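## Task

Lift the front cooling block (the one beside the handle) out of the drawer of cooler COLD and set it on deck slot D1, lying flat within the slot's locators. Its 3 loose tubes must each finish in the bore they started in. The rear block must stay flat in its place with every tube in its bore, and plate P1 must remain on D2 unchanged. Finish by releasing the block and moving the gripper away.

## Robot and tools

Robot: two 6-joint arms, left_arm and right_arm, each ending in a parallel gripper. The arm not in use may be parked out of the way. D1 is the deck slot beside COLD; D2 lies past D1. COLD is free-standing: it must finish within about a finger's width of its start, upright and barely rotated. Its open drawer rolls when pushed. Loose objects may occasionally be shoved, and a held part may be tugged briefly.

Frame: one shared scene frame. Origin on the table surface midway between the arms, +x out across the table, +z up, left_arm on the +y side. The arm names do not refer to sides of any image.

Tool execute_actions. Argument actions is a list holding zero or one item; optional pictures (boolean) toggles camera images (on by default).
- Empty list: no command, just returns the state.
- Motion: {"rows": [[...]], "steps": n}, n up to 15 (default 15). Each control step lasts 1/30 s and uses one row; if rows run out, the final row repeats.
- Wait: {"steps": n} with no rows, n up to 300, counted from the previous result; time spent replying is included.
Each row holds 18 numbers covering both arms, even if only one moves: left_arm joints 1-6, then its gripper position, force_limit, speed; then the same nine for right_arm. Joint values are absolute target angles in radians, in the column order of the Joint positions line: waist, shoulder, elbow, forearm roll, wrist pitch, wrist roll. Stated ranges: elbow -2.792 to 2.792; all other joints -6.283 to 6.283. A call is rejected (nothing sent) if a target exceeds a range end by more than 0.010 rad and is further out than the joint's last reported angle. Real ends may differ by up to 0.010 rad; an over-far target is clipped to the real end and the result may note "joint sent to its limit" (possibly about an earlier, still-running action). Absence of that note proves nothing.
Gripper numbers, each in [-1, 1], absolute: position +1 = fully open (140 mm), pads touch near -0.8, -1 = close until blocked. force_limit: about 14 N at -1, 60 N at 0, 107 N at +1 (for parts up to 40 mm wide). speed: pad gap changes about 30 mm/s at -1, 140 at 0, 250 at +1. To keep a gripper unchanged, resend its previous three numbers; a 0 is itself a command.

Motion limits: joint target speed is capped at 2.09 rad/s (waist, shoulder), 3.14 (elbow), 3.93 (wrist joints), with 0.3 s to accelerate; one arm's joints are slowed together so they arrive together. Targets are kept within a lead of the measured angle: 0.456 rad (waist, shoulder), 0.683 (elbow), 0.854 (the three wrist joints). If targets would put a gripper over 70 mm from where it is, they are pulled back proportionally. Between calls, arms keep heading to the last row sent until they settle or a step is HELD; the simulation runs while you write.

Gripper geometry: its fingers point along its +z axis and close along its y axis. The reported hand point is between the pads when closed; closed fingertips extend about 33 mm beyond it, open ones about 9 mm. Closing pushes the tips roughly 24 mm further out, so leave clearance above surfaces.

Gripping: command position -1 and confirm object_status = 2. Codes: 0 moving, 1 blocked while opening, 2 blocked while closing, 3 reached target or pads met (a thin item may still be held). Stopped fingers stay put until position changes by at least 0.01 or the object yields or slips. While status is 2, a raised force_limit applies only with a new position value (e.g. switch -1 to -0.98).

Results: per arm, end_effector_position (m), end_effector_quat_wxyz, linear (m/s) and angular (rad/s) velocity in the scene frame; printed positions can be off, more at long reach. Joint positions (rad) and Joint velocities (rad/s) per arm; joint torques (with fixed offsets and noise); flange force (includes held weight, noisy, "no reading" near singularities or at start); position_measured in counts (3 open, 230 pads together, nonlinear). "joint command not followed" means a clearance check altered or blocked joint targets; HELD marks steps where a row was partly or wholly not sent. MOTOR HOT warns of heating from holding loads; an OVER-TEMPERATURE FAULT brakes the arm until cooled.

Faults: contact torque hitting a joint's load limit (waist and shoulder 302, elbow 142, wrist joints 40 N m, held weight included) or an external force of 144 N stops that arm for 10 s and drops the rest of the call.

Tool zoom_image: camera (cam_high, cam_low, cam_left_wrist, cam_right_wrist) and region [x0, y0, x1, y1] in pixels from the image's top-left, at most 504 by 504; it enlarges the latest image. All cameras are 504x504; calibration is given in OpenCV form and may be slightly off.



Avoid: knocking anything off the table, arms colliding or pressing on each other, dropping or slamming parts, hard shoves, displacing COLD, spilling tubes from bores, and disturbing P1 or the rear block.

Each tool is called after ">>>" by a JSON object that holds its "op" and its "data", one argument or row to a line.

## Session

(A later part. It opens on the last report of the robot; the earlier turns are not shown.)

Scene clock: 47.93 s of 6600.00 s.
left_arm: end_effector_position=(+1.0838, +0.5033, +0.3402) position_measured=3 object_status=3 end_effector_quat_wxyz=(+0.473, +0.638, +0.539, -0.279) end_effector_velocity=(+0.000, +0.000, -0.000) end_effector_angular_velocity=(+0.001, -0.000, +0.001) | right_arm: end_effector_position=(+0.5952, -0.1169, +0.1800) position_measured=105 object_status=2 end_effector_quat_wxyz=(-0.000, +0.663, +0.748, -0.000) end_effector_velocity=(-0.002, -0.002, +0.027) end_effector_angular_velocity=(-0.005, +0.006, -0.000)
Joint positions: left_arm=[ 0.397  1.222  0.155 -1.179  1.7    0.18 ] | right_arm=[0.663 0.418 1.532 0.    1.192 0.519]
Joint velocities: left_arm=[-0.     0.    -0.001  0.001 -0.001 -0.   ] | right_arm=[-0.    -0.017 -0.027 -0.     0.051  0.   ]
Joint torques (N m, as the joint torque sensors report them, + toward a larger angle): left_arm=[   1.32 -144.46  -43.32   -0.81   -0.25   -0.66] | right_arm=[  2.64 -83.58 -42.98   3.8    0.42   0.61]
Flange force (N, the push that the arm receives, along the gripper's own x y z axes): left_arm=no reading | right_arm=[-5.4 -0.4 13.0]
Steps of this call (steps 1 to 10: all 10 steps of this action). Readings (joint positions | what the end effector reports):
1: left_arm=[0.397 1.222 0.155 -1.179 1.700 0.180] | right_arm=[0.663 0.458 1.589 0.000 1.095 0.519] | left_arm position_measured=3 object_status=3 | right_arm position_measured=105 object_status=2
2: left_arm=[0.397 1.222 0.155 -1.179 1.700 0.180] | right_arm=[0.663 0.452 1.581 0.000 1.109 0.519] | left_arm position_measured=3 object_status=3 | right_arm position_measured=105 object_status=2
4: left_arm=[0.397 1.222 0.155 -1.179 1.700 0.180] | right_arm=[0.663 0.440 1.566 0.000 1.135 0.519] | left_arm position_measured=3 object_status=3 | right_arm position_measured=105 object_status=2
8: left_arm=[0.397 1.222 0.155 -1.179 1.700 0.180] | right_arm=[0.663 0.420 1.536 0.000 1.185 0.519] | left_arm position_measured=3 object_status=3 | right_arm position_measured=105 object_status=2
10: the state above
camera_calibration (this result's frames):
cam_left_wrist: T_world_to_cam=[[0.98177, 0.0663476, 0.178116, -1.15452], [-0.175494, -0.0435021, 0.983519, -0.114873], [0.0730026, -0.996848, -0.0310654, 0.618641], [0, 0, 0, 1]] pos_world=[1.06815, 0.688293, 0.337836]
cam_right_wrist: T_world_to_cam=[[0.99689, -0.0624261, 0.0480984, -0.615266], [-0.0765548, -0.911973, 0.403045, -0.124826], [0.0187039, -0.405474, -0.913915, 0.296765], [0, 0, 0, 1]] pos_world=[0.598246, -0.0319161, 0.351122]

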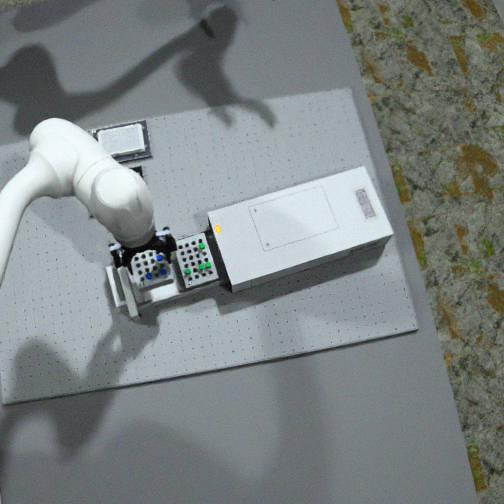

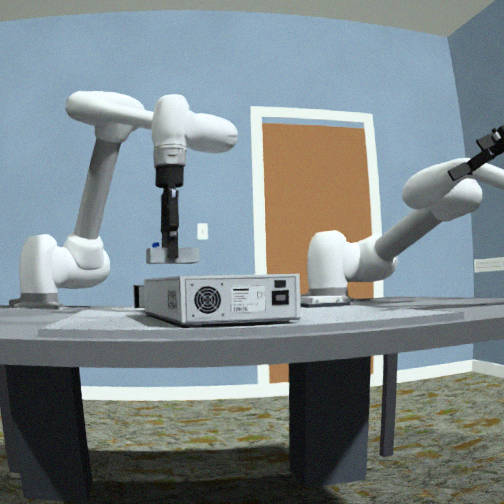

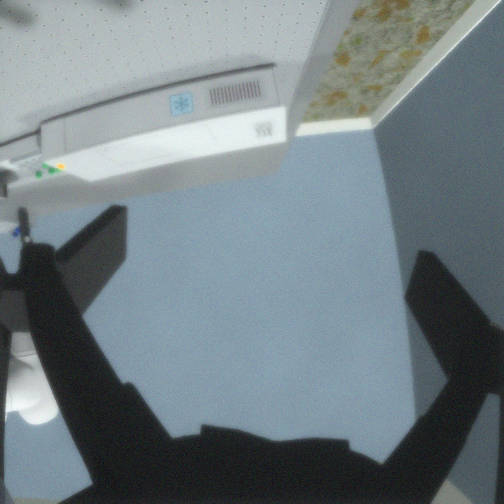

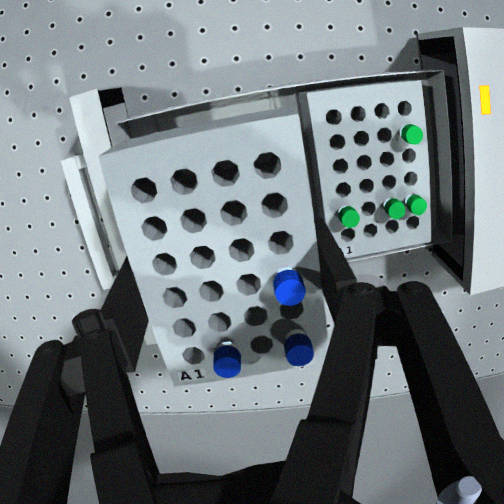

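>>> {"op": "execute_actions", "data": {
  "actions": [
    {"rows":[[0.397,1.222,0.155,-1.179,1.7,0.18,1,0,0,0.7368,0.4765,1.4445,0,1.2206,1.012,-1,0.6,-0.8]],"steps":9}
  ],
  "pictures": false
}}

>>> {"op": "execute_actions", "data": {
  "actions": [
    {"rows":[[0.397,1.222,0.155,-1.179,1.7,0.18,1,0,0,0.811,0.5365,1.359,0,1.2461,1.505,-1,0.6,-0.8]],"steps":8}
  ],
  "pictures": false
}}

>>> {"op": "execute_actions", "data": {
  "actions": [
    {"rows":[[0.397,1.222,0.155,-1.179,1.7,0.18,1,0,0,0.8851,0.5964,1.2736,0,1.2716,1.998,-1,0.6,-0.8]],"steps":8}
  ],
  "pictures": false
}}

>>> {"op": "execute_actions", "data": {
  "actions": [
    {"rows":[[0.397,1.222,0.155,-1.179,1.7,0.18,1,0,0,0.9593,0.6564,1.1881,0,1.2971,2.4913,-1,0.6,-0.8]],"steps":15}
  ],
  "pictures": false
}}

>>> {"op": "execute_actions", "data": {
  "actions": [
    {"rows":[[0.397,1.222,0.155,-1.179,1.7,0.18,1,0,0,0.9593,0.6668,1.2055,0,1.2693,2.4913,-1,0.6,-0.8],[0.397,1.222,0.155,-1.179,1.7,0.18,1,0,0,0.9593,0.6668,1.2055,0,1.2693,2.4913,-1,0.6,-0.8],[0.397,1.222,0.155,-1.179,1.7,0.18,1,0,0,0.9593,0.6668,1.2055,0,1.2693,2.4913,-1,0.6,-0.8],[0.397,1.222,0.155,-1.179,1.7,0.18,1,0,0,0.9593,0.6772,1.223,0,1.2414,2.4913,-1,0.6,-0.8],[0.397,1.222,0.155,-1.179,1.7,0.18,1,0,0,0.9593,0.6772,1.223,0,1.2414,2.4913,-1,0.6,-0.8],[0.397,1.222,0.155,-1.179,1.7,0.18,1,0,0,0.9593,0.6772,1.223,0,1.2414,2.4913,-1,0.6,-0.8],[0.397,1.222,0.155,-1.179,1.7,0.18,1,0,0,0.9593,0.6877,1.2404,0,1.2135,2.4913,-1,0.6,-0.8],[0.397,1.222,0.155,-1.179,1.7,0.18,1,0,0,0.9593,0.6877,1.2404,0,1.2135,2.4913,-1,0.6,-0.8],[0.397,1.222,0.155,-1.179,1.7,0.18,1,0,0,0.9593,0.6877,1.2404,0,1.2135,2.4913,-1,0.6,-0.8],[0.397,1.222,0.155,-1.179,1.7,0.18,1,0,0,0.9593,0.6981,1.2578,0,1.1857,2.4913,-1,0.6,-0.8]],"steps":15}
  ],
  "pictures": false
}}

>>> {"op": "execute_actions", "data": {
  "actions": [
    {"steps":8}
  ]
}}

>>> {"op": "zoom_image", "data": {
  "camera": "cam_right_wrist",
  "region": [72, 40, 352, 220]
}}

>>> {"op": "zoom_image", "data": {
  "camera": "cam_high",
  "region": [65, 140, 175, 230]
}}

Scene clock: 64.40 s of 6600.00 s.
left_arm: end_effector_position=(+1.0838, +0.5033, +0.3402) position_measured=3 object_status=3 end_effector_quat_wxyz=(+0.473, +0.638, +0.539, -0.279) end_effector_velocity=(-0.000, +0.001, +0.000) end_effector_angular_velocity=(-0.000, -0.001, +0.000) | right_arm: end_effector_position=(+0.5889, -0.0626, +0.1798) position_measured=105 object_status=2 end_effector_quat_wxyz=(+0.000, +0.778, +0.628, +0.000) end_effector_velocity=(-0.035, +0.215, -0.013) end_effector_angular_velocity=(-0.001, +0.003, -1.294)
Joint positions: left_arm=[ 0.397  1.222  0.155 -1.179  1.7    0.18 ] | right_arm=[ 0.722  0.464  1.462 -0.     1.215  0.911]
Joint velocities: left_arm=[ 0.001  0.    -0.    -0.001  0.     0.   ] | right_arm=[ 0.234  0.191 -0.267  0.001  0.079  1.528]
Joint torques (N m, as the joint torque sensors report them, + toward a larger angle): left_arm=[   0.08 -144.7   -42.81   -0.81   -0.24   -0.49] | right_arm=[  -5.06 -105.79  -45.68    3.14    0.91    0.43]
Flange force (N, the push that the arm receives, along the gripper's own x y z axes): left_arm=no reading | right_arm=[-0.9 5.8 16.9]
Steps of this call (steps 1 to 15: the robot went on to your last target; steps 16 to 90: nothing new was sent; then 13.17 s passed at rest; steps 91 to 99: all 9 steps of this action). Readings (joint positions | what the end effector reports):
91: left_arm=[0.397 1.222 0.155 -1.179 1.700 0.180] | right_arm=[0.663 0.417 1.530 -0.000 1.195 0.520] | left_arm position_measured=3 object_status=3 | right_arm position_measured=105 object_status=2
92: left_arm=[0.397 1.222 0.155 -1.179 1.700 0.180] | right_arm=[0.664 0.417 1.528 -0.000 1.196 0.528] | left_arm position_measured=3 object_status=3 | right_arm position_measured=105 object_status=2
94: left_arm=[0.397 1.222 0.155 -1.179 1.700 0.180] | right_arm=[0.673 0.425 1.518 -0.000 1.199 0.588] | left_arm position_measured=3 object_status=3 | right_arm position_measured=105 object_status=2
98: left_arm=[0.397 1.222 0.155 -1.179 1.700 0.180] | right_arm=[0.713 0.457 1.472 -0.000 1.212 0.852] | left_arm position_measured=3 object_status=3 | right_arm position_measured=105 object_status=2
99: the state above

Scene clock: 64.67 s of 6600.00 s.
left_arm: end_effector_position=(+1.0838, +0.5033, +0.3402) position_measured=3 object_status=3 end_effector_quat_wxyz=(+0.473, +0.638, +0.539, -0.279) end_effector_velocity=(+0.000, -0.000, +0.001) end_effector_angular_velocity=(+0.000, -0.001, +0.001) | right_arm: end_effector_position=(+0.5738, +0.0067, +0.1755) position_measured=105 object_status=2 end_effector_quat_wxyz=(+0.000, +0.893, +0.451, -0.000) end_effector_velocity=(-0.057, +0.197, -0.017) end_effector_angular_velocity=(-0.004, +0.004, -1.196)
Joint positions: left_arm=[ 0.397  1.222  0.155 -1.179  1.7    0.18 ] | right_arm=[0.797 0.525 1.376 0.    1.241 1.409]
Joint velocities: left_arm=[-0.    -0.    -0.     0.    -0.001 -0.   ] | right_arm=[ 0.215  0.174 -0.244 -0.     0.075  1.411]
Joint torques (N m, as the joint torque sensors report them, + toward a larger angle): left_arm=[   0.07 -142.83  -42.99   -0.89   -0.18   -0.47] | right_arm=[  -6.8  -115.76  -44.34    3.03   -0.08    1.  ]
Flange force (N, the push that the arm receives, along the gripper's own x y z axes): left_arm=no reading | right_arm=[15.4 5.5 16.3]
Steps of this call (steps 1 to 8: all 8 steps of this action). Readings (joint positions | what the end effector reports):
1: left_arm=[0.397 1.222 0.155 -1.179 1.700 0.180] | right_arm=[0.729 0.470 1.454 -0.000 1.218 0.957] | left_arm position_measured=3 object_status=3 | right_arm position_measured=105 object_status=2
2: left_arm=[0.397 1.222 0.155 -1.179 1.700 0.180] | right_arm=[0.736 0.476 1.446 -0.000 1.220 1.004] | left_arm position_measured=3 object_status=3 | right_arm position_measured=105 object_status=2
4: left_arm=[0.397 1.222 0.155 -1.179 1.700 0.180] | right_arm=[0.756 0.492 1.423 -0.000 1.227 1.138] | left_arm position_measured=3 object_status=3 | right_arm position_measured=105 object_status=2
8: the state above

Scene clock: 64.93 s of 6600.00 s.
left_arm: end_effector_position=(+1.0838, +0.5033, +0.3402) position_measured=3 object_status=3 end_effector_quat_wxyz=(+0.473, +0.638, +0.539, -0.279) end_effector_velocity=(+0.000, +0.001, -0.000) end_effector_angular_velocity=(+0.001, +0.000, +0.002) | right_arm: end_effector_position=(+0.5510, +0.0742, +0.1695) position_measured=105 object_status=2 end_effector_quat_wxyz=(+0.000, +0.966, +0.257, -0.000) end_effector_velocity=(-0.080, +0.198, -0.022) end_effector_angular_velocity=(-0.001, +0.001, -1.219)
Joint positions: left_arm=[ 0.397  1.222  0.155 -1.179  1.7    0.18 ] | right_arm=[0.87  0.584 1.291 0.    1.266 1.898]
Joint velocities: left_arm=[ 0.001 -0.     0.     0.001 -0.001 -0.   ] | right_arm=[ 0.219  0.177 -0.249  0.     0.074  1.438]
Joint torques (N m, as the joint torque sensors report them, + toward a larger angle): left_arm=[  -0.64 -143.42  -42.72   -0.99   -0.1    -0.35] | right_arm=[  -8.2  -119.82  -44.98    2.88    0.76    0.5 ]
Flange force (N, the push that the arm receives, along the gripper's own x y z axes): left_arm=no reading | right_arm=[12.0 -2.4 15.8]
Steps of this call (steps 1 to 8: all 8 steps of this action). Readings (joint positions | what the end effector reports):
1: left_arm=[0.397 1.222 0.155 -1.179 1.700 0.180] | right_arm=[0.803 0.530 1.368 0.000 1.243 1.452] | left_arm position_measured=3 object_status=3 | right_arm position_measured=105 object_status=2
2: left_arm=[0.397 1.222 0.155 -1.179 1.700 0.180] | right_arm=[0.810 0.535 1.361 0.000 1.246 1.496] | left_arm position_measured=3 object_status=3 | right_arm position_measured=105 object_status=2
4: left_arm=[0.397 1.222 0.155 -1.179 1.700 0.180] | right_arm=[0.829 0.551 1.338 0.000 1.252 1.626] | left_arm position_measured=3 object_status=3 | right_arm position_measured=105 object_status=2
8: the state above

Scene clock: 65.43 s of 6600.00 s.
left_arm: end_effector_position=(+1.0838, +0.5033, +0.3402) position_measured=3 object_status=3 end_effector_quat_wxyz=(+0.473, +0.638, +0.539, -0.279) end_effector_velocity=(+0.000, -0.000, -0.000) end_effector_angular_velocity=(-0.001, +0.000, +0.000) | right_arm: end_effector_position=(+0.5131, +0.1539, +0.1601) position_measured=105 object_status=2 end_effector_quat_wxyz=(-0.000, +1.000, +0.008, -0.000) end_effector_velocity=(+0.001, +0.002, -0.000) end_effector_angular_velocity=(+0.002, -0.001, -0.008)
Joint positions: left_arm=[ 0.397  1.222  0.155 -1.179  1.7    0.18 ] | right_arm=[0.959 0.656 1.188 0.    1.297 2.491]
Joint velocities: left_arm=[-0.     0.001 -0.    -0.001 -0.001 -0.001] | right_arm=[ 0.001  0.001 -0.002 -0.    -0.002  0.008]
Joint torques (N m, as the joint torque sensors report them, + toward a larger angle): left_arm=[   1.1  -144.23  -43.3    -0.85   -0.11   -0.68] | right_arm=[   2.27 -117.27  -47.4     4.41   -0.03    0.61]
Flange force (N, the push that the arm receives, along the gripper's own x y z axes): left_arm=no reading | right_arm=[4.7 -0.6 14.9]
Steps of this call (steps 1 to 15: all 15 steps of this action). Readings (joint positions | what the end effector reports):
1: left_arm=[0.397 1.222 0.155 -1.179 1.700 0.180] | right_arm=[0.877 0.590 1.283 0.000 1.269 1.941] | left_arm position_measured=3 object_status=3 | right_arm position_measured=105 object_status=2
2: left_arm=[0.397 1.222 0.155 -1.179 1.700 0.180] | right_arm=[0.883 0.595 1.275 0.000 1.271 1.987] | left_arm position_measured=3 object_status=3 | right_arm position_measured=105 object_status=2
4: left_arm=[0.397 1.222 0.155 -1.179 1.700 0.180] | right_arm=[0.903 0.611 1.253 0.000 1.278 2.118] | left_arm position_measured=3 object_status=3 | right_arm position_measured=105 object_status=2
8: left_arm=[0.397 1.222 0.155 -1.179 1.700 0.180] | right_arm=[0.944 0.644 1.206 0.000 1.292 2.388] | left_arm position_measured=3 object_status=3 | right_arm position_measured=105 object_status=2
15: the state above

Scene clock: 65.93 s of 6600.00 s.
left_arm: end_effector_position=(+1.0838, +0.5033, +0.3402) position_measured=3 object_status=3 end_effector_quat_wxyz=(+0.473, +0.638, +0.539, -0.279) end_effector_velocity=(-0.000, +0.001, -0.001) end_effector_angular_velocity=(+0.001, +0.001, -0.001) | right_arm: end_effector_position=(+0.5131, +0.1541, +0.0867) position_measured=105 object_status=2 end_effector_quat_wxyz=(-0.000, +1.000, +0.008, +0.000) end_effector_velocity=(+0.001, +0.002, -0.019) end_effector_angular_velocity=(+0.010, -0.008, +0.000)
Joint positions: left_arm=[ 0.397  1.222  0.155 -1.179  1.7    0.18 ] | right_arm=[ 0.959  0.697  1.256 -0.     1.188  2.491]
Joint velocities: left_arm=[ 0.001  0.    -0.     0.001  0.001  0.   ] | right_arm=[-0.     0.009  0.021 -0.    -0.043 -0.   ]
Joint torques (N m, as the joint torque sensors report them, + toward a larger angle): left_arm=[   0.51 -143.13  -42.9    -1.14   -0.26   -0.63] | right_arm=[   0.61 -120.57  -46.02    3.82   -0.16    0.14]
Flange force (N, the push that the arm receives, along the gripper's own x y z axes): left_arm=no reading | right_arm=[2.1 -1.7 12.4]
Steps of this call (steps 1 to 15: all 15 steps of this action). Readings (joint positions | what the end effector reports):
1: left_arm=[0.397 1.222 0.155 -1.179 1.700 0.180] | right_arm=[0.959 0.657 1.188 0.000 1.297 2.491] | left_arm position_measured=3 object_status=3 | right_arm position_measured=105 object_status=2
2: left_arm=[0.397 1.222 0.155 -1.179 1.700 0.180] | right_arm=[0.959 0.659 1.192 0.000 1.291 2.491] | left_arm position_measured=3 object_status=3 | right_arm position_measured=105 object_status=2
4: left_arm=[0.397 1.222 0.155 -1.179 1.700 0.180] | right_arm=[0.959 0.665 1.202 -0.000 1.276 2.491] | left_arm position_measured=3 object_status=3 | right_arm position_measured=105 object_status=2
8: left_arm=[0.397 1.222 0.155 -1.179 1.700 0.180] | right_arm=[0.959 0.678 1.224 -0.000 1.239 2.491] | left_arm position_measured=3 object_status=3 | right_arm position_measured=105 object_status=2
15: the state above

Scene clock: 66.20 s of 6600.00 s.
left_arm: end_effector_position=(+1.0838, +0.5033, +0.3402) position_measured=3 object_status=3 end_effector_quat_wxyz=(+0.473, +0.638, +0.539, -0.279) end_effector_velocity=(+0.000, -0.001, +0.001) end_effector_angular_velocity=(-0.001, -0.001, +0.001) | right_arm: end_effector_position=(+0.5130, +0.1540, +0.0850) position_measured=105 object_status=2 end_effector_quat_wxyz=(-0.000, +1.000, +0.008, +0.000) end_effector_velocity=(-0.000, +0.000, -0.002) end_effector_angular_velocity=(-0.002, +0.001, +0.002)
Joint positions: left_arm=[ 0.397  1.222  0.155 -1.179  1.7    0.18 ] | right_arm=[ 0.959  0.698  1.258 -0.     1.186  2.491]
Joint velocities: left_arm=[-0.001  0.    -0.001 -0.001 -0.001 -0.   ] | right_arm=[ 0.     0.003 -0.    -0.    -0.001 -0.001]
Joint torques (N m, as the joint torque sensors report them, + toward a larger angle): left_arm=[   0.8  -143.28  -43.72   -0.95   -0.35   -0.65] | right_arm=[  -0.07 -122.23  -45.51    3.73    0.3    -0.21]
Flange force (N, the push that the arm receives, along the gripper's own x y z axes): left_arm=no reading | right_arm=[4.3 -6.6 17.5]
Steps of this call (steps 1 to 8: the robot went on to your last target). Readings (joint positions | what the end effector reports):
1: left_arm=[0.397 1.222 0.155 -1.179 1.700 0.180] | right_arm=[0.959 0.698 1.257 -0.000 1.187 2.491] | left_arm position_measured=3 object_status=3 | right_arm position_measured=105 object_status=2
2: left_arm=[0.397 1.222 0.155 -1.179 1.700 0.180] | right_arm=[0.959 0.698 1.257 -0.000 1.187 2.491] | left_arm position_measured=3 object_status=3 | right_arm position_measured=105 object_status=2
4: left_arm=[0.397 1.222 0.155 -1.179 1.700 0.180] | right_arm=[0.959 0.698 1.258 -0.000 1.186 2.491] | left_arm position_measured=3 object_status=3 | right_arm position_measured=105 object_status=2
8: the state above
camera_calibration (this result's frames):
cam_left_wrist: T_world_to_cam=[[0.98177, 0.0663475, 0.178116, -1.15452], [-0.175494, -0.0435019, 0.983519, -0.114873], [0.0730024, -0.996848, -0.0310653, 0.618641], [0, 0, 0, 1]] pos_world=[1.06815, 0.688293, 0.337836]
cam_right_wrist: T_world_to_cam=[[-0.166327, -0.984895, 0.0481395, 0.226929], [-0.898981, 0.171516, 0.403007, 0.40927], [-0.405177, 0.0237547, -0.91393, 0.472694], [0, 0, 0, 1]] pos_world=[0.597195, 0.142076, 0.256146]

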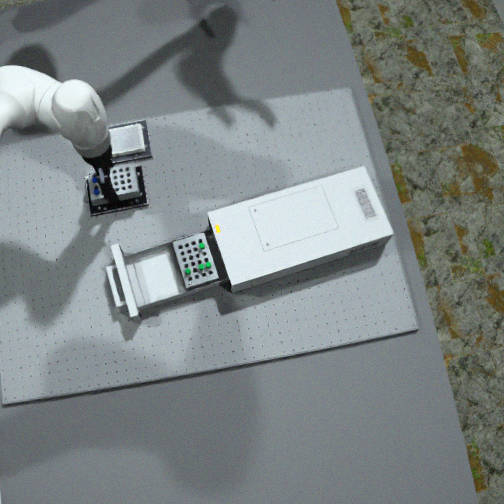

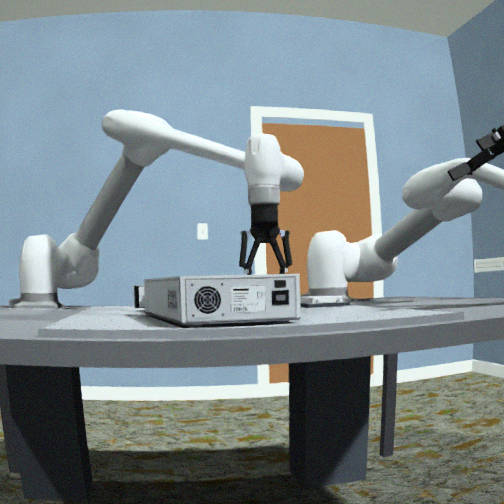

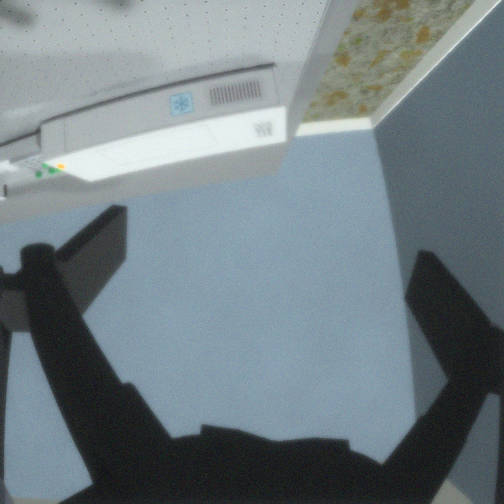

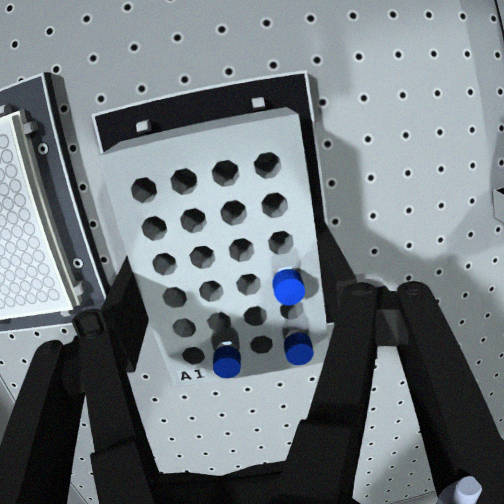

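Region (72, 40, 352, 220) of cam_right_wrist's 504x504 image, scaled by 1.800, with more detail than that image has; it fills the top 324 rows of this view, and the rest is white.

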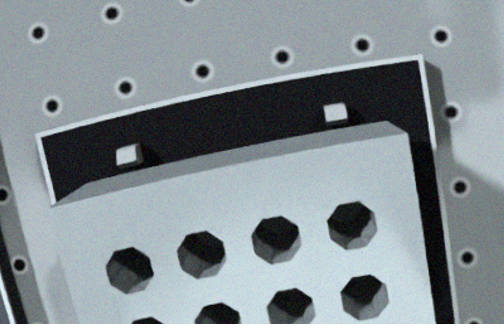

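Region (65, 140, 175, 230) of cam_high's 504x504 image, scaled by 4.582, with more detail than that image has; it fills the top 412 rows of this view, and the rest is white.

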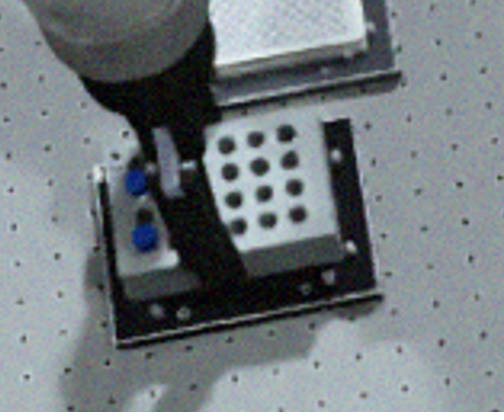

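>>> {"op": "execute_actions", "data": {
  "actions": [
    {"rows":[[0.397,1.222,0.155,-1.179,1.7,0.18,1,0,0,0.9593,0.7014,1.2617,0,1.1785,2.4913,-1,0.6,-0.8],[0.397,1.222,0.155,-1.179,1.7,0.18,1,0,0,0.9593,0.7014,1.2617,0,1.1785,2.4913,-1,0.6,-0.8],[0.397,1.222,0.155,-1.179,1.7,0.18,1,0,0,0.9593,0.7014,1.2617,0,1.1785,2.4913,-1,0.6,-0.8],[0.397,1.222,0.155,-1.179,1.7,0.18,1,0,0,0.9593,0.7046,1.2656,0,1.1714,2.4913,-1,0.6,-0.8],[0.397,1.222,0.155,-1.179,1.7,0.18,1,0,0,0.9593,0.7046,1.2656,0,1.1714,2.4913,-1,0.6,-0.8],[0.397,1.222,0.155,-1.179,1.7,0.18,1,0,0,0.9593,0.7046,1.2656,0,1.1714,2.4913,-1,0.6,-0.8],[0.397,1.222,0.155,-1.179,1.7,0.18,1,0,0,0.9593,0.7066,1.2679,0,1.1671,2.4913,-1,0.6,-0.8]],"steps":15}
  ]
}}

>>> {"op": "zoom_image", "data": {
  "camera": "cam_right_wrist",
  "region": [72, 40, 352, 220]
}}

>>> {"op": "zoom_image", "data": {
  "camera": "cam_high",
  "region": [65, 140, 175, 230]
}}

Scene clock: 73.47 s of 6600.00 s.
left_arm: end_effector_position=(+1.0838, +0.5033, +0.3402) position_measured=3 object_status=3 end_effector_quat_wxyz=(+0.473, +0.638, +0.539, -0.279) end_effector_velocity=(+0.000, -0.001, +0.001) end_effector_angular_velocity=(+0.001, -0.001, +0.000) | right_arm: end_effector_position=(+0.5131, +0.1543, +0.0722) position_measured=105 object_status=2 end_effector_quat_wxyz=(-0.000, +1.000, +0.008, +0.000) end_effector_velocity=(+0.000, -0.001, -0.004) end_effector_angular_velocity=(-0.001, +0.001, -0.000)
Joint positions: left_arm=[ 0.397  1.222  0.155 -1.179  1.7    0.18 ] | right_arm=[0.959 0.706 1.268 0.    1.167 2.491]
Joint velocities: left_arm=[-0.001 -0.    -0.001  0.001 -0.001  0.   ] | right_arm=[-0.001  0.002  0.004 -0.    -0.005 -0.   ]
Joint torques (N m, as the joint torque sensors report them, + toward a larger angle): left_arm=[   0.13 -143.09  -42.78   -0.88   -0.01   -0.52] | right_arm=[ -3.   -97.87 -20.14  -0.95   7.36  -0.43]
Flange force (N, the push that the arm receives, along the gripper's own x y z axes): left_arm=no reading | right_arm=[14.4 -26.1 -8.5]
Steps of this call (steps 1 to 15: the robot went on to your last target; steps 16 to 90: nothing new was sent; then 3.77 s passed at rest; steps 91 to 105: all 15 steps of this action). Readings (joint positions | what the end effector reports):
91: left_arm=[0.397 1.222 0.155 -1.179 1.700 0.180] | right_arm=[0.959 0.698 1.258 0.000 1.185 2.491] | left_arm position_measured=3 object_status=3 | right_arm position_measured=105 object_status=2
92: left_arm=[0.397 1.222 0.155 -1.179 1.700 0.180] | right_arm=[0.959 0.699 1.259 0.000 1.183 2.491] | left_arm position_measured=3 object_status=3 | right_arm position_measured=105 object_status=2
94: left_arm=[0.397 1.222 0.155 -1.179 1.700 0.180] | right_arm=[0.959 0.701 1.261 0.000 1.180 2.491] | left_arm position_measured=3 object_status=3 | right_arm position_measured=105 object_status=2
98: left_arm=[0.397 1.222 0.155 -1.179 1.700 0.180] | right_arm=[0.959 0.705 1.266 0.000 1.171 2.491] | left_arm position_measured=3 object_status=3 | right_arm position_measured=105 object_status=2
105: the state above
camera_calibration (this result's frames):
cam_left_wrist: T_world_to_cam=[[0.98177, 0.0663476, 0.178116, -1.15452], [-0.175494, -0.0435019, 0.983519, -0.114873], [0.0730026, -0.996848, -0.0310653, 0.618641], [0, 0, 0, 1]] pos_world=[1.06815, 0.688293, 0.337836]
cam_right_wrist: T_world_to_cam=[[-0.166485, -0.984901, 0.0474632, 0.227924], [-0.899042, 0.171389, 0.402925, 0.414519], [-0.404976, 0.0244096, -0.914001, 0.460835], [0, 0, 0, 1]] pos_world=[0.597243, 0.14219, 0.243366]

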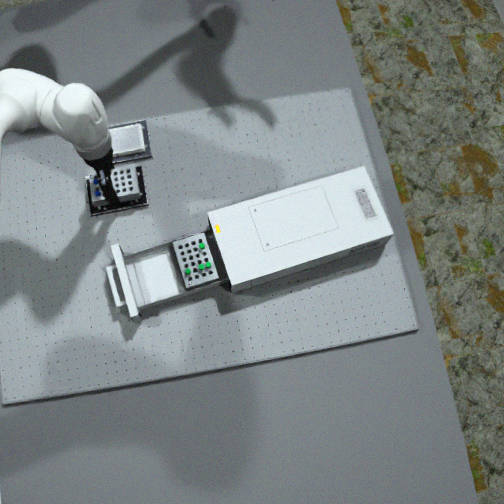

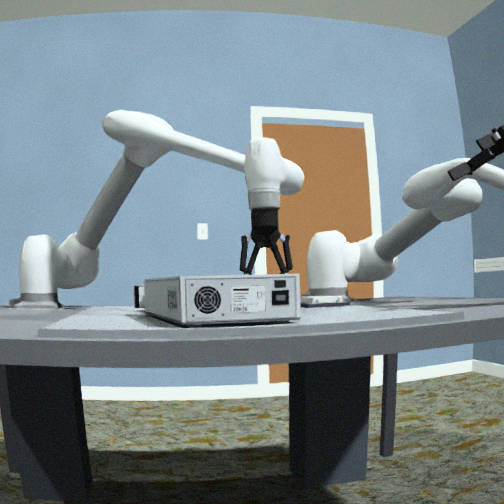

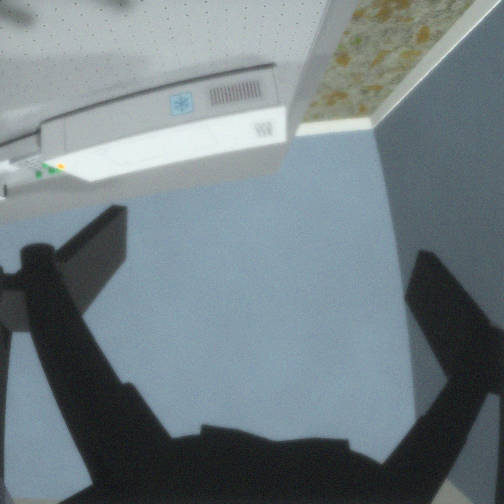

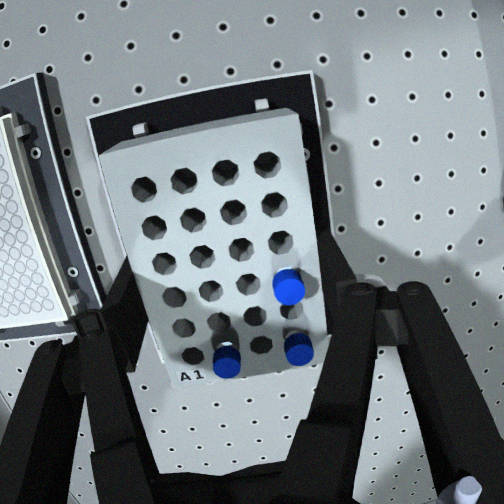

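Region (72, 40, 352, 220) of cam_right_wrist's 504x504 image, scaled by 1.800, with more detail than that image has; it fills the top 324 rows of this view, and the rest is white.

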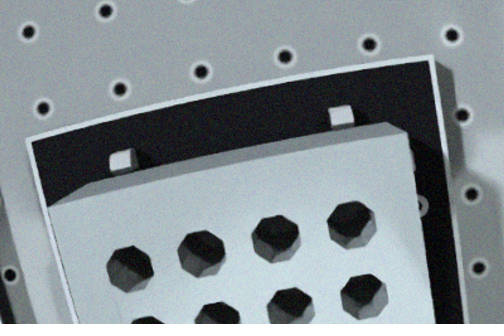

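Region (65, 140, 175, 230) of cam_high's 504x504 image, scaled by 4.582, with more detail than that image has; it fills the top 412 rows of this view, and the rest is white.

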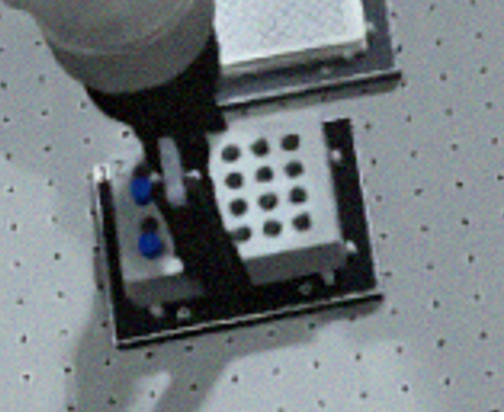

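>>> {"op": "execute_actions", "data": {
  "actions": [
    {"rows":[[0.397,1.222,0.155,-1.179,1.7,0.18,1,0,0,0.9593,0.708,1.2654,0,1.1682,2.5033,-1,0.6,-0.8]],"steps":15}
  ],
  "pictures": false
}}

>>> {"op": "execute_actions", "data": {
  "actions": [
    {"rows":[[0.397,1.222,0.155,-1.179,1.7,0.18,1,0,0,0.9593,0.7093,1.267,0,1.1653,2.5033,-1,0.6,-0.8]],"steps":15}
  ],
  "pictures": false
}}

Scene clock: 78.77 s of 6600.00 s.
left_arm: end_effector_position=(+1.0838, +0.5033, +0.3402) position_measured=3 object_status=3 end_effector_quat_wxyz=(+0.473, +0.638, +0.539, -0.279) end_effector_velocity=(+0.001, -0.001, -0.001) end_effector_angular_velocity=(+0.001, -0.000, +0.001) | right_arm: end_effector_position=(+0.5135, +0.1547, +0.0719) position_measured=105 object_status=2 end_effector_quat_wxyz=(+0.000, +1.000, +0.002, -0.000) end_effector_velocity=(+0.001, +0.001, +0.002) end_effector_angular_velocity=(+0.002, -0.002, +0.000)
Joint positions: left_arm=[ 0.397  1.222  0.155 -1.179  1.7    0.18 ] | right_arm=[0.959 0.708 1.265 0.    1.168 2.503]
Joint velocities: left_arm=[-0.001  0.001 -0.     0.001 -0.002  0.   ] | right_arm=[ 0.    -0.001 -0.001 -0.    -0.001  0.   ]
Joint torques (N m, as the joint torque sensors report them, + toward a larger angle): left_arm=[   0.53 -144.74  -43.01   -1.05   -0.16   -0.49] | right_arm=[ -17.02 -113.51  -32.22   -2.24    6.77    2.29]
Flange force (N, the push that the arm receives, along the gripper's own x y z axes): left_arm=no reading | right_arm=[-1.3 -26.8 9.9]
Steps of this call (steps 1 to 15: the robot went on to your last target; steps 16 to 90: nothing new was sent; then 1.80 s passed at rest; steps 91 to 105: all 15 steps of this action). Readings (joint positions | what the end effector reports):
91: left_arm=[0.397 1.222 0.155 -1.179 1.700 0.180] | right_arm=[0.959 0.707 1.268 -0.000 1.167 2.491] | left_arm position_measured=3 object_status=3 | right_arm position_measured=105 object_status=2
92: left_arm=[0.397 1.222 0.155 -1.179 1.700 0.180] | right_arm=[0.959 0.707 1.267 0.000 1.168 2.494] | left_arm position_measured=3 object_status=3 | right_arm position_measured=105 object_status=2
94: left_arm=[0.397 1.222 0.155 -1.179 1.700 0.180] | right_arm=[0.959 0.708 1.266 0.000 1.168 2.500] | left_arm position_measured=3 object_status=3 | right_arm position_measured=105 object_status=2
98: left_arm=[0.397 1.222 0.155 -1.179 1.700 0.180] | right_arm=[0.959 0.708 1.266 0.000 1.168 2.503] | left_arm position_measured=3 object_status=3 | right_arm position_measured=105 object_status=2
105: the state above

Scene clock: 79.27 s of 6600.00 s.
left_arm: end_effector_position=(+1.0838, +0.5033, +0.3402) position_measured=3 object_status=3 end_effector_quat_wxyz=(+0.473, +0.638, +0.539, -0.279) end_effector_velocity=(+0.000, -0.001, -0.000) end_effector_angular_velocity=(-0.000, -0.000, +0.000) | right_arm: end_effector_position=(+0.5135, +0.1547, +0.0699) position_measured=105 object_status=2 end_effector_quat_wxyz=(+0.000, +1.000, +0.002, -0.000) end_effector_velocity=(-0.000, +0.000, +0.000) end_effector_angular_velocity=(+0.000, -0.000, +0.000)
Joint positions: left_arm=[ 0.397  1.222  0.155 -1.179  1.7    0.18 ] | right_arm=[0.959 0.709 1.267 0.    1.165 2.503]
Joint velocities: left_arm=[-0.001  0.001 -0.001  0.    -0.001 -0.   ] | right_arm=[ 0.  0. -0. -0. -0.  0.]
Joint torques (N m, as the joint torque sensors report them, + toward a larger angle): left_arm=[   1.17 -143.21  -43.29   -0.95   -0.24   -0.65] | right_arm=[ -21.21 -110.06  -30.15   -2.89    5.25    2.08]
Flange force (N, the push that the arm receives, along the gripper's own x y z axes): left_arm=no reading | right_arm=[-3.7 -31.8 5.0]
Steps of this call (steps 1 to 15: all 15 steps of this action). Readings (joint positions | what the end effector reports):
1: left_arm=[0.397 1.222 0.155 -1.179 1.700 0.180] | right_arm=[0.959 0.708 1.265 0.000 1.168 2.503] | left_arm position_measured=3 object_status=3 | right_arm position_measured=105 object_status=2
2: left_arm=[0.397 1.222 0.155 -1.179 1.700 0.180] | right_arm=[0.959 0.708 1.266 0.000 1.168 2.503] | left_arm position_measured=3 object_status=3 | right_arm position_measured=105 object_status=2
4: left_arm=[0.397 1.222 0.155 -1.179 1.700 0.180] | right_arm=[0.959 0.709 1.266 0.000 1.167 2.503] | left_arm position_measured=3 object_status=3 | right_arm position_measured=105 object_status=2
8: left_arm=[0.397 1.222 0.155 -1.179 1.700 0.180] | right_arm=[0.959 0.709 1.267 0.000 1.166 2.503] | left_arm position_measured=3 object_status=3 | right_arm position_measured=105 object_status=2
15: the state above

>>> {"op": "execute_actions", "data": {
  "actions": [
    {"rows":[[0.397,1.222,0.155,-1.179,1.7,0.18,1,0,0,0.9598,0.7102,1.2654,0,1.166,2.4978,-1,0.6,-0.8]],"steps":12}
  ],
  "pictures": false
}}

>>> {"op": "execute_actions", "data": {
  "actions": [
    {"rows":[[0.397,1.222,0.155,-1.179,1.7,0.18,1,0,0,0.9598,0.7122,1.2678,0,1.1616,2.4978,-1,0.6,-0.8]],"steps":15}
  ],
  "pictures": false
}}

Scene clock: 83.27 s of 6600.00 s.
left_arm: end_effector_position=(+1.0838, +0.5033, +0.3402) position_measured=3 object_status=3 end_effector_quat_wxyz=(+0.473, +0.638, +0.539, -0.279) end_effector_velocity=(+0.000, +0.002, -0.000) end_effector_angular_velocity=(+0.000, -0.000, +0.001) | right_arm: end_effector_position=(+0.5137, +0.1553, +0.0699) position_measured=105 object_status=2 end_effector_quat_wxyz=(+0.000, +1.000, +0.005, +0.000) end_effector_velocity=(-0.001, +0.000, +0.001) end_effector_angular_velocity=(+0.000, -0.000, +0.002)
Joint positions: left_arm=[ 0.397  1.222  0.155 -1.179  1.7    0.18 ] | right_arm=[ 0.96   0.71   1.265 -0.     1.166  2.498]
Joint velocities: left_arm=[ 0.002  0.    -0.     0.     0.     0.   ] | right_arm=[ 0.001 -0.001  0.    -0.     0.    -0.001]
Joint torques (N m, as the joint torque sensors report them, + toward a larger angle): left_arm=[  -0.55 -143.25  -42.87   -0.71   -0.06   -0.48] | right_arm=[  -4.28 -120.41  -49.18    0.98   -2.85    0.19]
Flange force (N, the push that the arm receives, along the gripper's own x y z axes): left_arm=no reading | right_arm=[-5.7 0.7 14.1]
Steps of this call (steps 1 to 15: the robot went on to your last target; steps 16 to 90: nothing new was sent; then 0.60 s passed at rest; steps 91 to 102: all 12 steps of this action). Readings (joint positions | what the end effector reports):
91: left_arm=[0.397 1.222 0.155 -1.179 1.700 0.180] | right_arm=[0.959 0.709 1.267 0.000 1.165 2.503] | left_arm position_measured=3 object_status=3 | right_arm position_measured=105 object_status=2
92: left_arm=[0.397 1.222 0.155 -1.179 1.700 0.180] | right_arm=[0.959 0.710 1.267 -0.000 1.165 2.502] | left_arm position_measured=3 object_status=3 | right_arm position_measured=105 object_status=2
94: left_arm=[0.397 1.222 0.155 -1.179 1.700 0.180] | right_arm=[0.959 0.710 1.266 -0.000 1.165 2.500] | left_arm position_measured=3 object_status=3 | right_arm position_measured=105 object_status=2
98: left_arm=[0.397 1.222 0.155 -1.179 1.700 0.180] | right_arm=[0.959 0.710 1.266 -0.000 1.166 2.498] | left_arm position_measured=3 object_status=3 | right_arm position_measured=105 object_status=2
102: the state above

Scene clock: 83.77 s of 6600.00 s.
left_arm: end_effector_position=(+1.0838, +0.5033, +0.3402) position_measured=3 object_status=3 end_effector_quat_wxyz=(+0.473, +0.638, +0.539, -0.279) end_effector_velocity=(-0.000, +0.000, -0.000) end_effector_angular_velocity=(+0.001, +0.001, +0.000) | right_arm: end_effector_position=(+0.5135, +0.1554, +0.0669) position_measured=105 object_status=2 end_effector_quat_wxyz=(+0.000, +1.000, +0.005, +0.000) end_effector_velocity=(-0.000, +0.000, +0.000) end_effector_angular_velocity=(+0.001, -0.000, -0.001)
Joint positions: left_arm=[ 0.397  1.222  0.155 -1.179  1.7    0.18 ] | right_arm=[ 0.96   0.712  1.268 -0.     1.162  2.498]
Joint velocities: left_arm=[-0.    -0.     0.     0.001  0.    -0.   ] | right_arm=[ 0.    -0.     0.     0.    -0.001  0.001]
Joint torques (N m, as the joint torque sensors report them, + toward a larger angle): left_arm=[   0.15 -143.2   -43.34   -0.74   -0.13   -0.59] | right_arm=[  -2.42 -119.21  -46.01    2.36   -2.12    0.34]
Flange force (N, the push that the arm receives, along the gripper's own x y z axes): left_arm=no reading | right_arm=[-0.7 -3.1 12.1]
Steps of this call (steps 1 to 15: all 15 steps of this action). Readings (joint positions | what the end effector reports):
1: left_arm=[0.397 1.222 0.155 -1.179 1.700 0.180] | right_arm=[0.960 0.710 1.265 -0.000 1.166 2.498] | left_arm position_measured=3 object_status=3 | right_arm position_measured=105 object_status=2
2: left_arm=[0.397 1.222 0.155 -1.179 1.700 0.180] | right_arm=[0.960 0.711 1.266 -0.000 1.166 2.498] | left_arm position_measured=3 object_status=3 | right_arm position_measured=105 object_status=2
4: left_arm=[0.397 1.222 0.155 -1.179 1.700 0.180] | right_arm=[0.960 0.712 1.267 -0.000 1.163 2.498] | left_arm position_measured=3 object_status=3 | right_arm position_measured=105 object_status=2
8: left_arm=[0.397 1.222 0.155 -1.179 1.700 0.180] | right_arm=[0.960 0.712 1.268 -0.000 1.162 2.498] | left_arm position_measured=3 object_status=3 | right_arm position_measured=105 object_status=2
15: the state above

>>> {"op": "execute_actions", "data": {
  "actions": [
    {"rows":[[0.397,1.222,0.155,-1.179,1.7,0.18,1,0,0,0.9598,0.7136,1.2693,0,1.1587,2.4978,-1,0.6,-0.8]],"steps":15}
  ],
  "pictures": false
}}

Scene clock: 86.43 s of 6600.00 s.
left_arm: end_effector_position=(+1.0838, +0.5033, +0.3402) position_measured=3 object_status=3 end_effector_quat_wxyz=(+0.473, +0.638, +0.539, -0.279) end_effector_velocity=(-0.000, +0.000, +0.000) end_effector_angular_velocity=(-0.000, +0.000, +0.000) | right_arm: end_effector_position=(+0.5134, +0.1555, +0.0649) position_measured=105 object_status=2 end_effector_quat_wxyz=(-0.000, +1.000, +0.005, -0.000) end_effector_velocity=(+0.000, -0.000, -0.001) end_effector_angular_velocity=(-0.001, +0.000, +0.001)
Joint positions: left_arm=[ 0.397  1.222  0.155 -1.179  1.7    0.18 ] | right_arm=[0.96  0.713 1.269 0.    1.159 2.498]
Joint velocities: left_arm=[ 0.    -0.    -0.    -0.     0.    -0.001] | right_arm=[-0.     0.001  0.001 -0.001 -0.001 -0.001]
Joint torques (N m, as the joint torque sensors report them, + toward a larger angle): left_arm=[   0.15 -142.2   -43.9    -0.71   -0.1    -0.59] | right_arm=[ -8.13 -79.3  -32.15   0.49  -6.61   0.46]
Flange force (N, the push that the arm receives, along the gripper's own x y z axes): left_arm=no reading | right_arm=[-16.0 8.4 -31.6]
Steps of this call (steps 1 to 15: the robot went on to your last target; steps 16 to 65: nothing new was sent; steps 66 to 80: all 15 steps of this action). Readings (joint positions | what the end effector reports):
66: left_arm=[0.397 1.222 0.155 -1.179 1.700 0.180] | right_arm=[0.960 0.712 1.268 0.000 1.162 2.498] | left_arm position_measured=3 object_status=3 | right_arm position_measured=105 object_status=2
67: left_arm=[0.397 1.222 0.155 -1.179 1.700 0.180] | right_arm=[0.960 0.713 1.268 0.000 1.161 2.498] | left_arm position_measured=3 object_status=3 | right_arm position_measured=105 object_status=2
69: left_arm=[0.397 1.222 0.155 -1.179 1.700 0.180] | right_arm=[0.960 0.713 1.269 0.000 1.160 2.498] | left_arm position_measured=3 object_status=3 | right_arm position_measured=105 object_status=2
73: left_arm=[0.397 1.222 0.155 -1.179 1.700 0.180] | right_arm=[0.960 0.713 1.269 0.000 1.159 2.498] | left_arm position_measured=3 object_status=3 | right_arm position_measured=105 object_status=2
80: the state above

>>> {"op": "execute_actions", "data": {
  "actions": [
    {"rows":[[0.397,1.222,0.155,-1.179,1.7,0.18,1,0,0,0.9598,0.7136,1.2693,0,1.1587,2.4978,0.45,0,-0.5]],"steps":13}
  ],
  "pictures": false
}}

>>> {"op": "execute_actions", "data": {
  "actions": [
    {"rows":[[0.397,1.222,0.155,-1.179,1.7,0.18,1,0,0,0.9598,0.642,1.138,0,1.3616,2.4978,0.45,0,-0.5]],"steps":15}
  ],
  "pictures": false
}}

>>> {"op": "execute_actions", "data": {
  "actions": [
    {"steps":10}
  ]
}}

>>> {"op": "zoom_image", "data": {
  "camera": "cam_high",
  "region": [65, 140, 175, 230]
}}

Scene clock: 91.27 s of 6600.00 s.
left_arm: end_effector_position=(+1.0838, +0.5033, +0.3402) position_measured=3 object_status=3 end_effector_quat_wxyz=(+0.473, +0.638, +0.539, -0.279) end_effector_velocity=(+0.000, -0.001, +0.001) end_effector_angular_velocity=(-0.000, -0.002, -0.000) | right_arm: end_effector_position=(+0.5137, +0.1554, +0.0647) position_measured=72 object_status=0 end_effector_quat_wxyz=(-0.000, +1.000, +0.005, +0.000) end_effector_velocity=(-0.001, -0.001, +0.001) end_effector_angular_velocity=(-0.001, +0.001, -0.000)
Joint positions: left_arm=[ 0.397  1.222  0.155 -1.179  1.7    0.18 ] | right_arm=[ 0.96   0.714  1.269 -0.     1.158  2.498]
Joint velocities: left_arm=[-0.001 -0.    -0.    -0.001 -0.001  0.001] | right_arm=[ 0.    -0.002  0.001  0.     0.002  0.   ]
Joint torques (N m, as the joint torque sensors report them, + toward a larger angle): left_arm=[   1.08 -143.16  -43.39   -0.89   -0.26   -0.56] | right_arm=[   3.66 -113.38  -40.      3.07   -0.48    0.23]
Flange force (N, the push that the arm receives, along the gripper's own x y z axes): left_arm=no reading | right_arm=[7.5 -3.0 5.8]
Steps of this call (steps 1 to 15: the robot went on to your last target; steps 16 to 90: nothing new was sent; then 1.40 s passed at rest; steps 91 to 103: all 13 steps of this action). Readings (joint positions | what the end effector reports):
91: left_arm=[0.397 1.222 0.155 -1.179 1.700 0.180] | right_arm=[0.960 0.714 1.269 0.000 1.159 2.498] | left_arm position_measured=3 object_status=3 | right_arm position_measured=105 object_status=0
92: left_arm=[0.397 1.222 0.155 -1.179 1.700 0.180] | right_arm=[0.960 0.714 1.269 -0.000 1.158 2.498] | left_arm position_measured=3 object_status=3 | right_arm position_measured=105 object_status=0
94: left_arm=[0.397 1.222 0.155 -1.179 1.700 0.180] | right_arm=[0.960 0.714 1.270 -0.000 1.158 2.498] | left_arm position_measured=3 object_status=3 | right_arm position_measured=94 object_status=0
98: left_arm=[0.397 1.222 0.155 -1.179 1.700 0.180] | right_arm=[0.960 0.714 1.269 -0.000 1.158 2.498] | left_arm position_measured=3 object_status=3 | right_arm position_measured=75 object_status=0
103: the state above

Scene clock: 91.77 s of 6600.00 s.
left_arm: end_effector_position=(+1.0838, +0.5033, +0.3402) position_measured=3 object_status=3 end_effector_quat_wxyz=(+0.473, +0.638, +0.539, -0.279) end_effector_velocity=(-0.000, -0.000, +0.000) end_effector_angular_velocity=(-0.001, +0.000, -0.000) | right_arm: end_effector_position=(+0.5135, +0.1554, +0.1998) position_measured=72 object_status=3 end_effector_quat_wxyz=(+0.000, +1.000, +0.005, -0.000) end_effector_velocity=(+0.000, -0.000, +0.009) end_effector_angular_velocity=(+0.001, -0.001, +0.000)
Joint positions: left_arm=[ 0.397  1.222  0.155 -1.179  1.7    0.18 ] | right_arm=[ 0.96   0.642  1.139 -0.     1.361  2.498]
Joint velocities: left_arm=[ 0.    -0.     0.001 -0.001  0.    -0.   ] | right_arm=[-0.    -0.004 -0.009  0.     0.011 -0.   ]
Joint torques (N m, as the joint torque sensors report them, + toward a larger angle): left_arm=[   0.44 -144.17  -42.91   -0.83   -0.16   -0.45] | right_arm=[   2.98 -110.48  -42.94    3.75    0.32    0.22]
Flange force (N, the push that the arm receives, along the gripper's own x y z axes): left_arm=no reading | right_arm=[6.8 -3.4 7.1]
Steps of this call (steps 1 to 15: all 15 steps of this action). Readings (joint positions | what the end effector reports):
1: left_arm=[0.397 1.222 0.155 -1.179 1.700 0.180] | right_arm=[0.960 0.713 1.269 -0.000 1.159 2.498] | left_arm position_measured=3 object_status=3 | right_arm position_measured=72 object_status=0
2: left_arm=[0.397 1.222 0.155 -1.179 1.700 0.180] | right_arm=[0.960 0.711 1.264 -0.000 1.168 2.498] | left_arm position_measured=3 object_status=3 | right_arm position_measured=72 object_status=3
4: left_arm=[0.397 1.222 0.155 -1.179 1.700 0.180] | right_arm=[0.960 0.693 1.230 0.000 1.219 2.498] | left_arm position_measured=3 object_status=3 | right_arm position_measured=72 object_status=3
8: left_arm=[0.397 1.222 0.155 -1.179 1.700 0.180] | right_arm=[0.960 0.658 1.167 0.000 1.317 2.498] | left_arm position_measured=3 object_status=3 | right_arm position_measured=72 object_status=3
15: the state above

Scene clock: 92.10 s of 6600.00 s.
left_arm: end_effector_position=(+1.0838, +0.5033, +0.3402) position_measured=3 object_status=3 end_effector_quat_wxyz=(+0.473, +0.638, +0.539, -0.279) end_effector_velocity=(+0.000, -0.000, +0.000) end_effector_angular_velocity=(+0.000, +0.000, +0.001) | right_arm: end_effector_position=(+0.5135, +0.1555, +0.2004) position_measured=72 object_status=3 end_effector_quat_wxyz=(+0.000, +1.000, +0.005, +0.000) end_effector_velocity=(-0.000, +0.000, +0.001) end_effector_angular_velocity=(+0.001, -0.001, +0.001)
Joint positions: left_arm=[ 0.397  1.222  0.155 -1.179  1.7    0.18 ] | right_arm=[ 0.96   0.642  1.138 -0.     1.362  2.498]
Joint velocities: left_arm=[-0.     0.    -0.     0.    -0.001 -0.001] | right_arm=[ 0.    -0.001  0.    -0.    -0.    -0.   ]
Joint torques (N m, as the joint torque sensors report them, + toward a larger angle): left_arm=[   0.51 -142.67  -43.76   -1.12   -0.21   -0.48] | right_arm=[   0.44 -109.48  -41.03    4.13   -0.41    0.17]
Flange force (N, the push that the arm receives, along the gripper's own x y z axes): left_arm=no reading | right_arm=[6.8 -8.9 2.1]
Steps of this call (steps 1 to 10: the robot went on to your last target). Readings (joint positions | what the end effector reports):
1: left_arm=[0.397 1.222 0.155 -1.179 1.700 0.180] | right_arm=[0.960 0.642 1.138 -0.000 1.361 2.498] | left_arm position_measured=3 object_status=3 | right_arm position_measured=72 object_status=3
2: left_arm=[0.397 1.222 0.155 -1.179 1.700 0.180] | right_arm=[0.960 0.642 1.138 -0.000 1.361 2.498] | left_arm position_measured=3 object_status=3 | right_arm position_measured=72 object_status=3
4: left_arm=[0.397 1.222 0.155 -1.179 1.700 0.180] | right_arm=[0.960 0.642 1.138 -0.000 1.362 2.498] | left_arm position_measured=3 object_status=3 | right_arm position_measured=72 object_status=3
8: left_arm=[0.397 1.222 0.155 -1.179 1.700 0.180] | right_arm=[0.960 0.642 1.138 -0.000 1.362 2.498] | left_arm position_measured=3 object_status=3 | right_arm position_measured=72 object_status=3
10: the state above
camera_calibration (this result's frames):
cam_left_wrist: T_world_to_cam=[[0.98177, 0.0663477, 0.178116, -1.15452], [-0.175493, -0.043502, 0.983519, -0.114873], [0.0730027, -0.996848, -0.0310654, 0.618641], [0, 0, 0, 1]] pos_world=[1.06815, 0.688293, 0.337836]
cam_right_wrist: T_world_to_cam=[[-0.172237, -0.983876, 0.0481949, 0.225752], [-0.89793, 0.176933, 0.40301, 0.361586], [-0.405039, 0.0261377, -0.913926, 0.577915], [0, 0, 0, 1]] pos_world=[0.59764, 0.14303, 0.371568]

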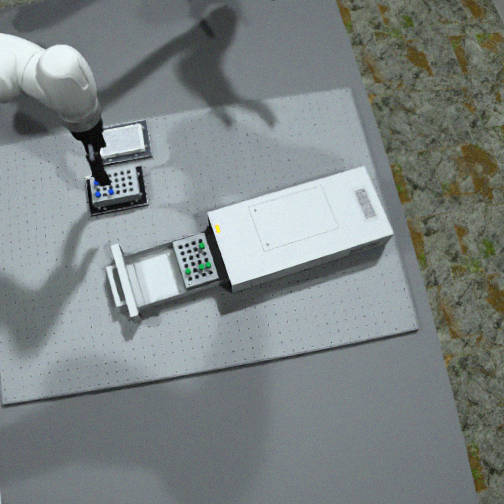

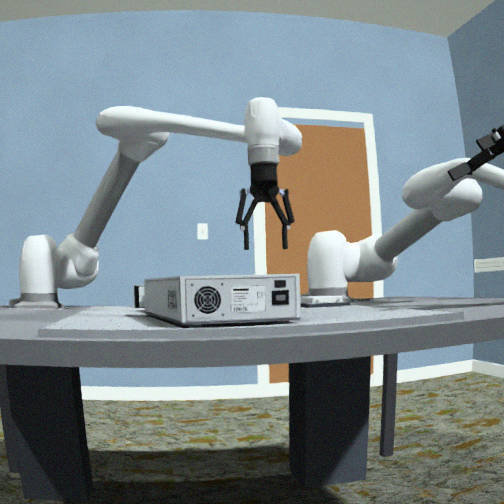

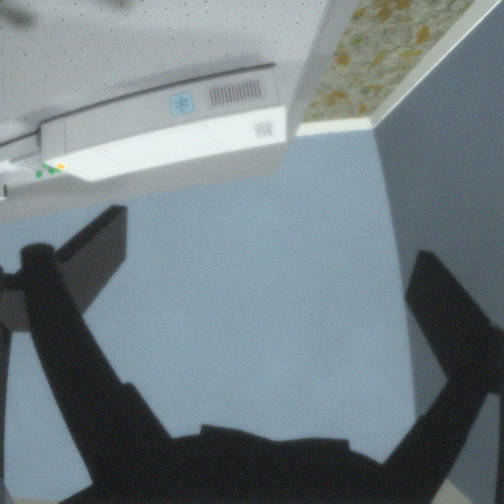

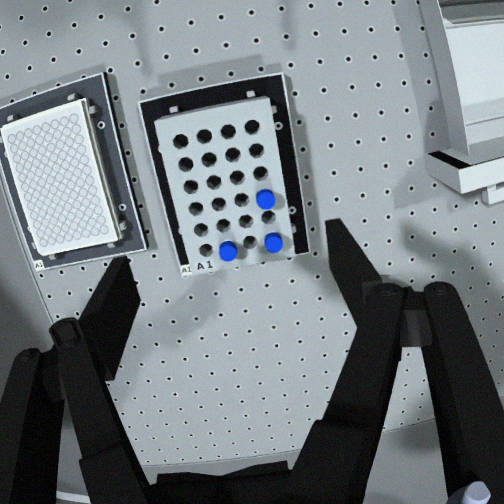

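Region (65, 140, 175, 230) of cam_high's 504x504 image, scaled by 4.582, with more detail than that image has; it fills the top 412 rows of this view, and the rest is white.

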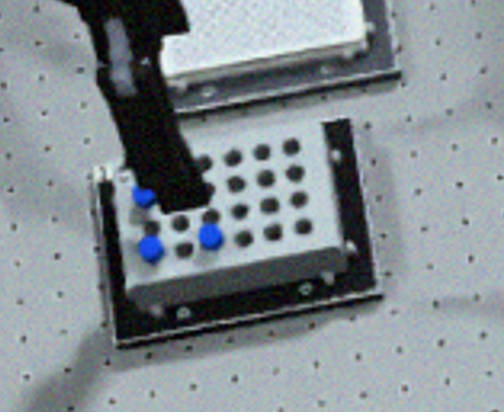

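>>> {"op": "finished_scene", "data": {
  "scene": 2
}}

The scene is finished: the task was done.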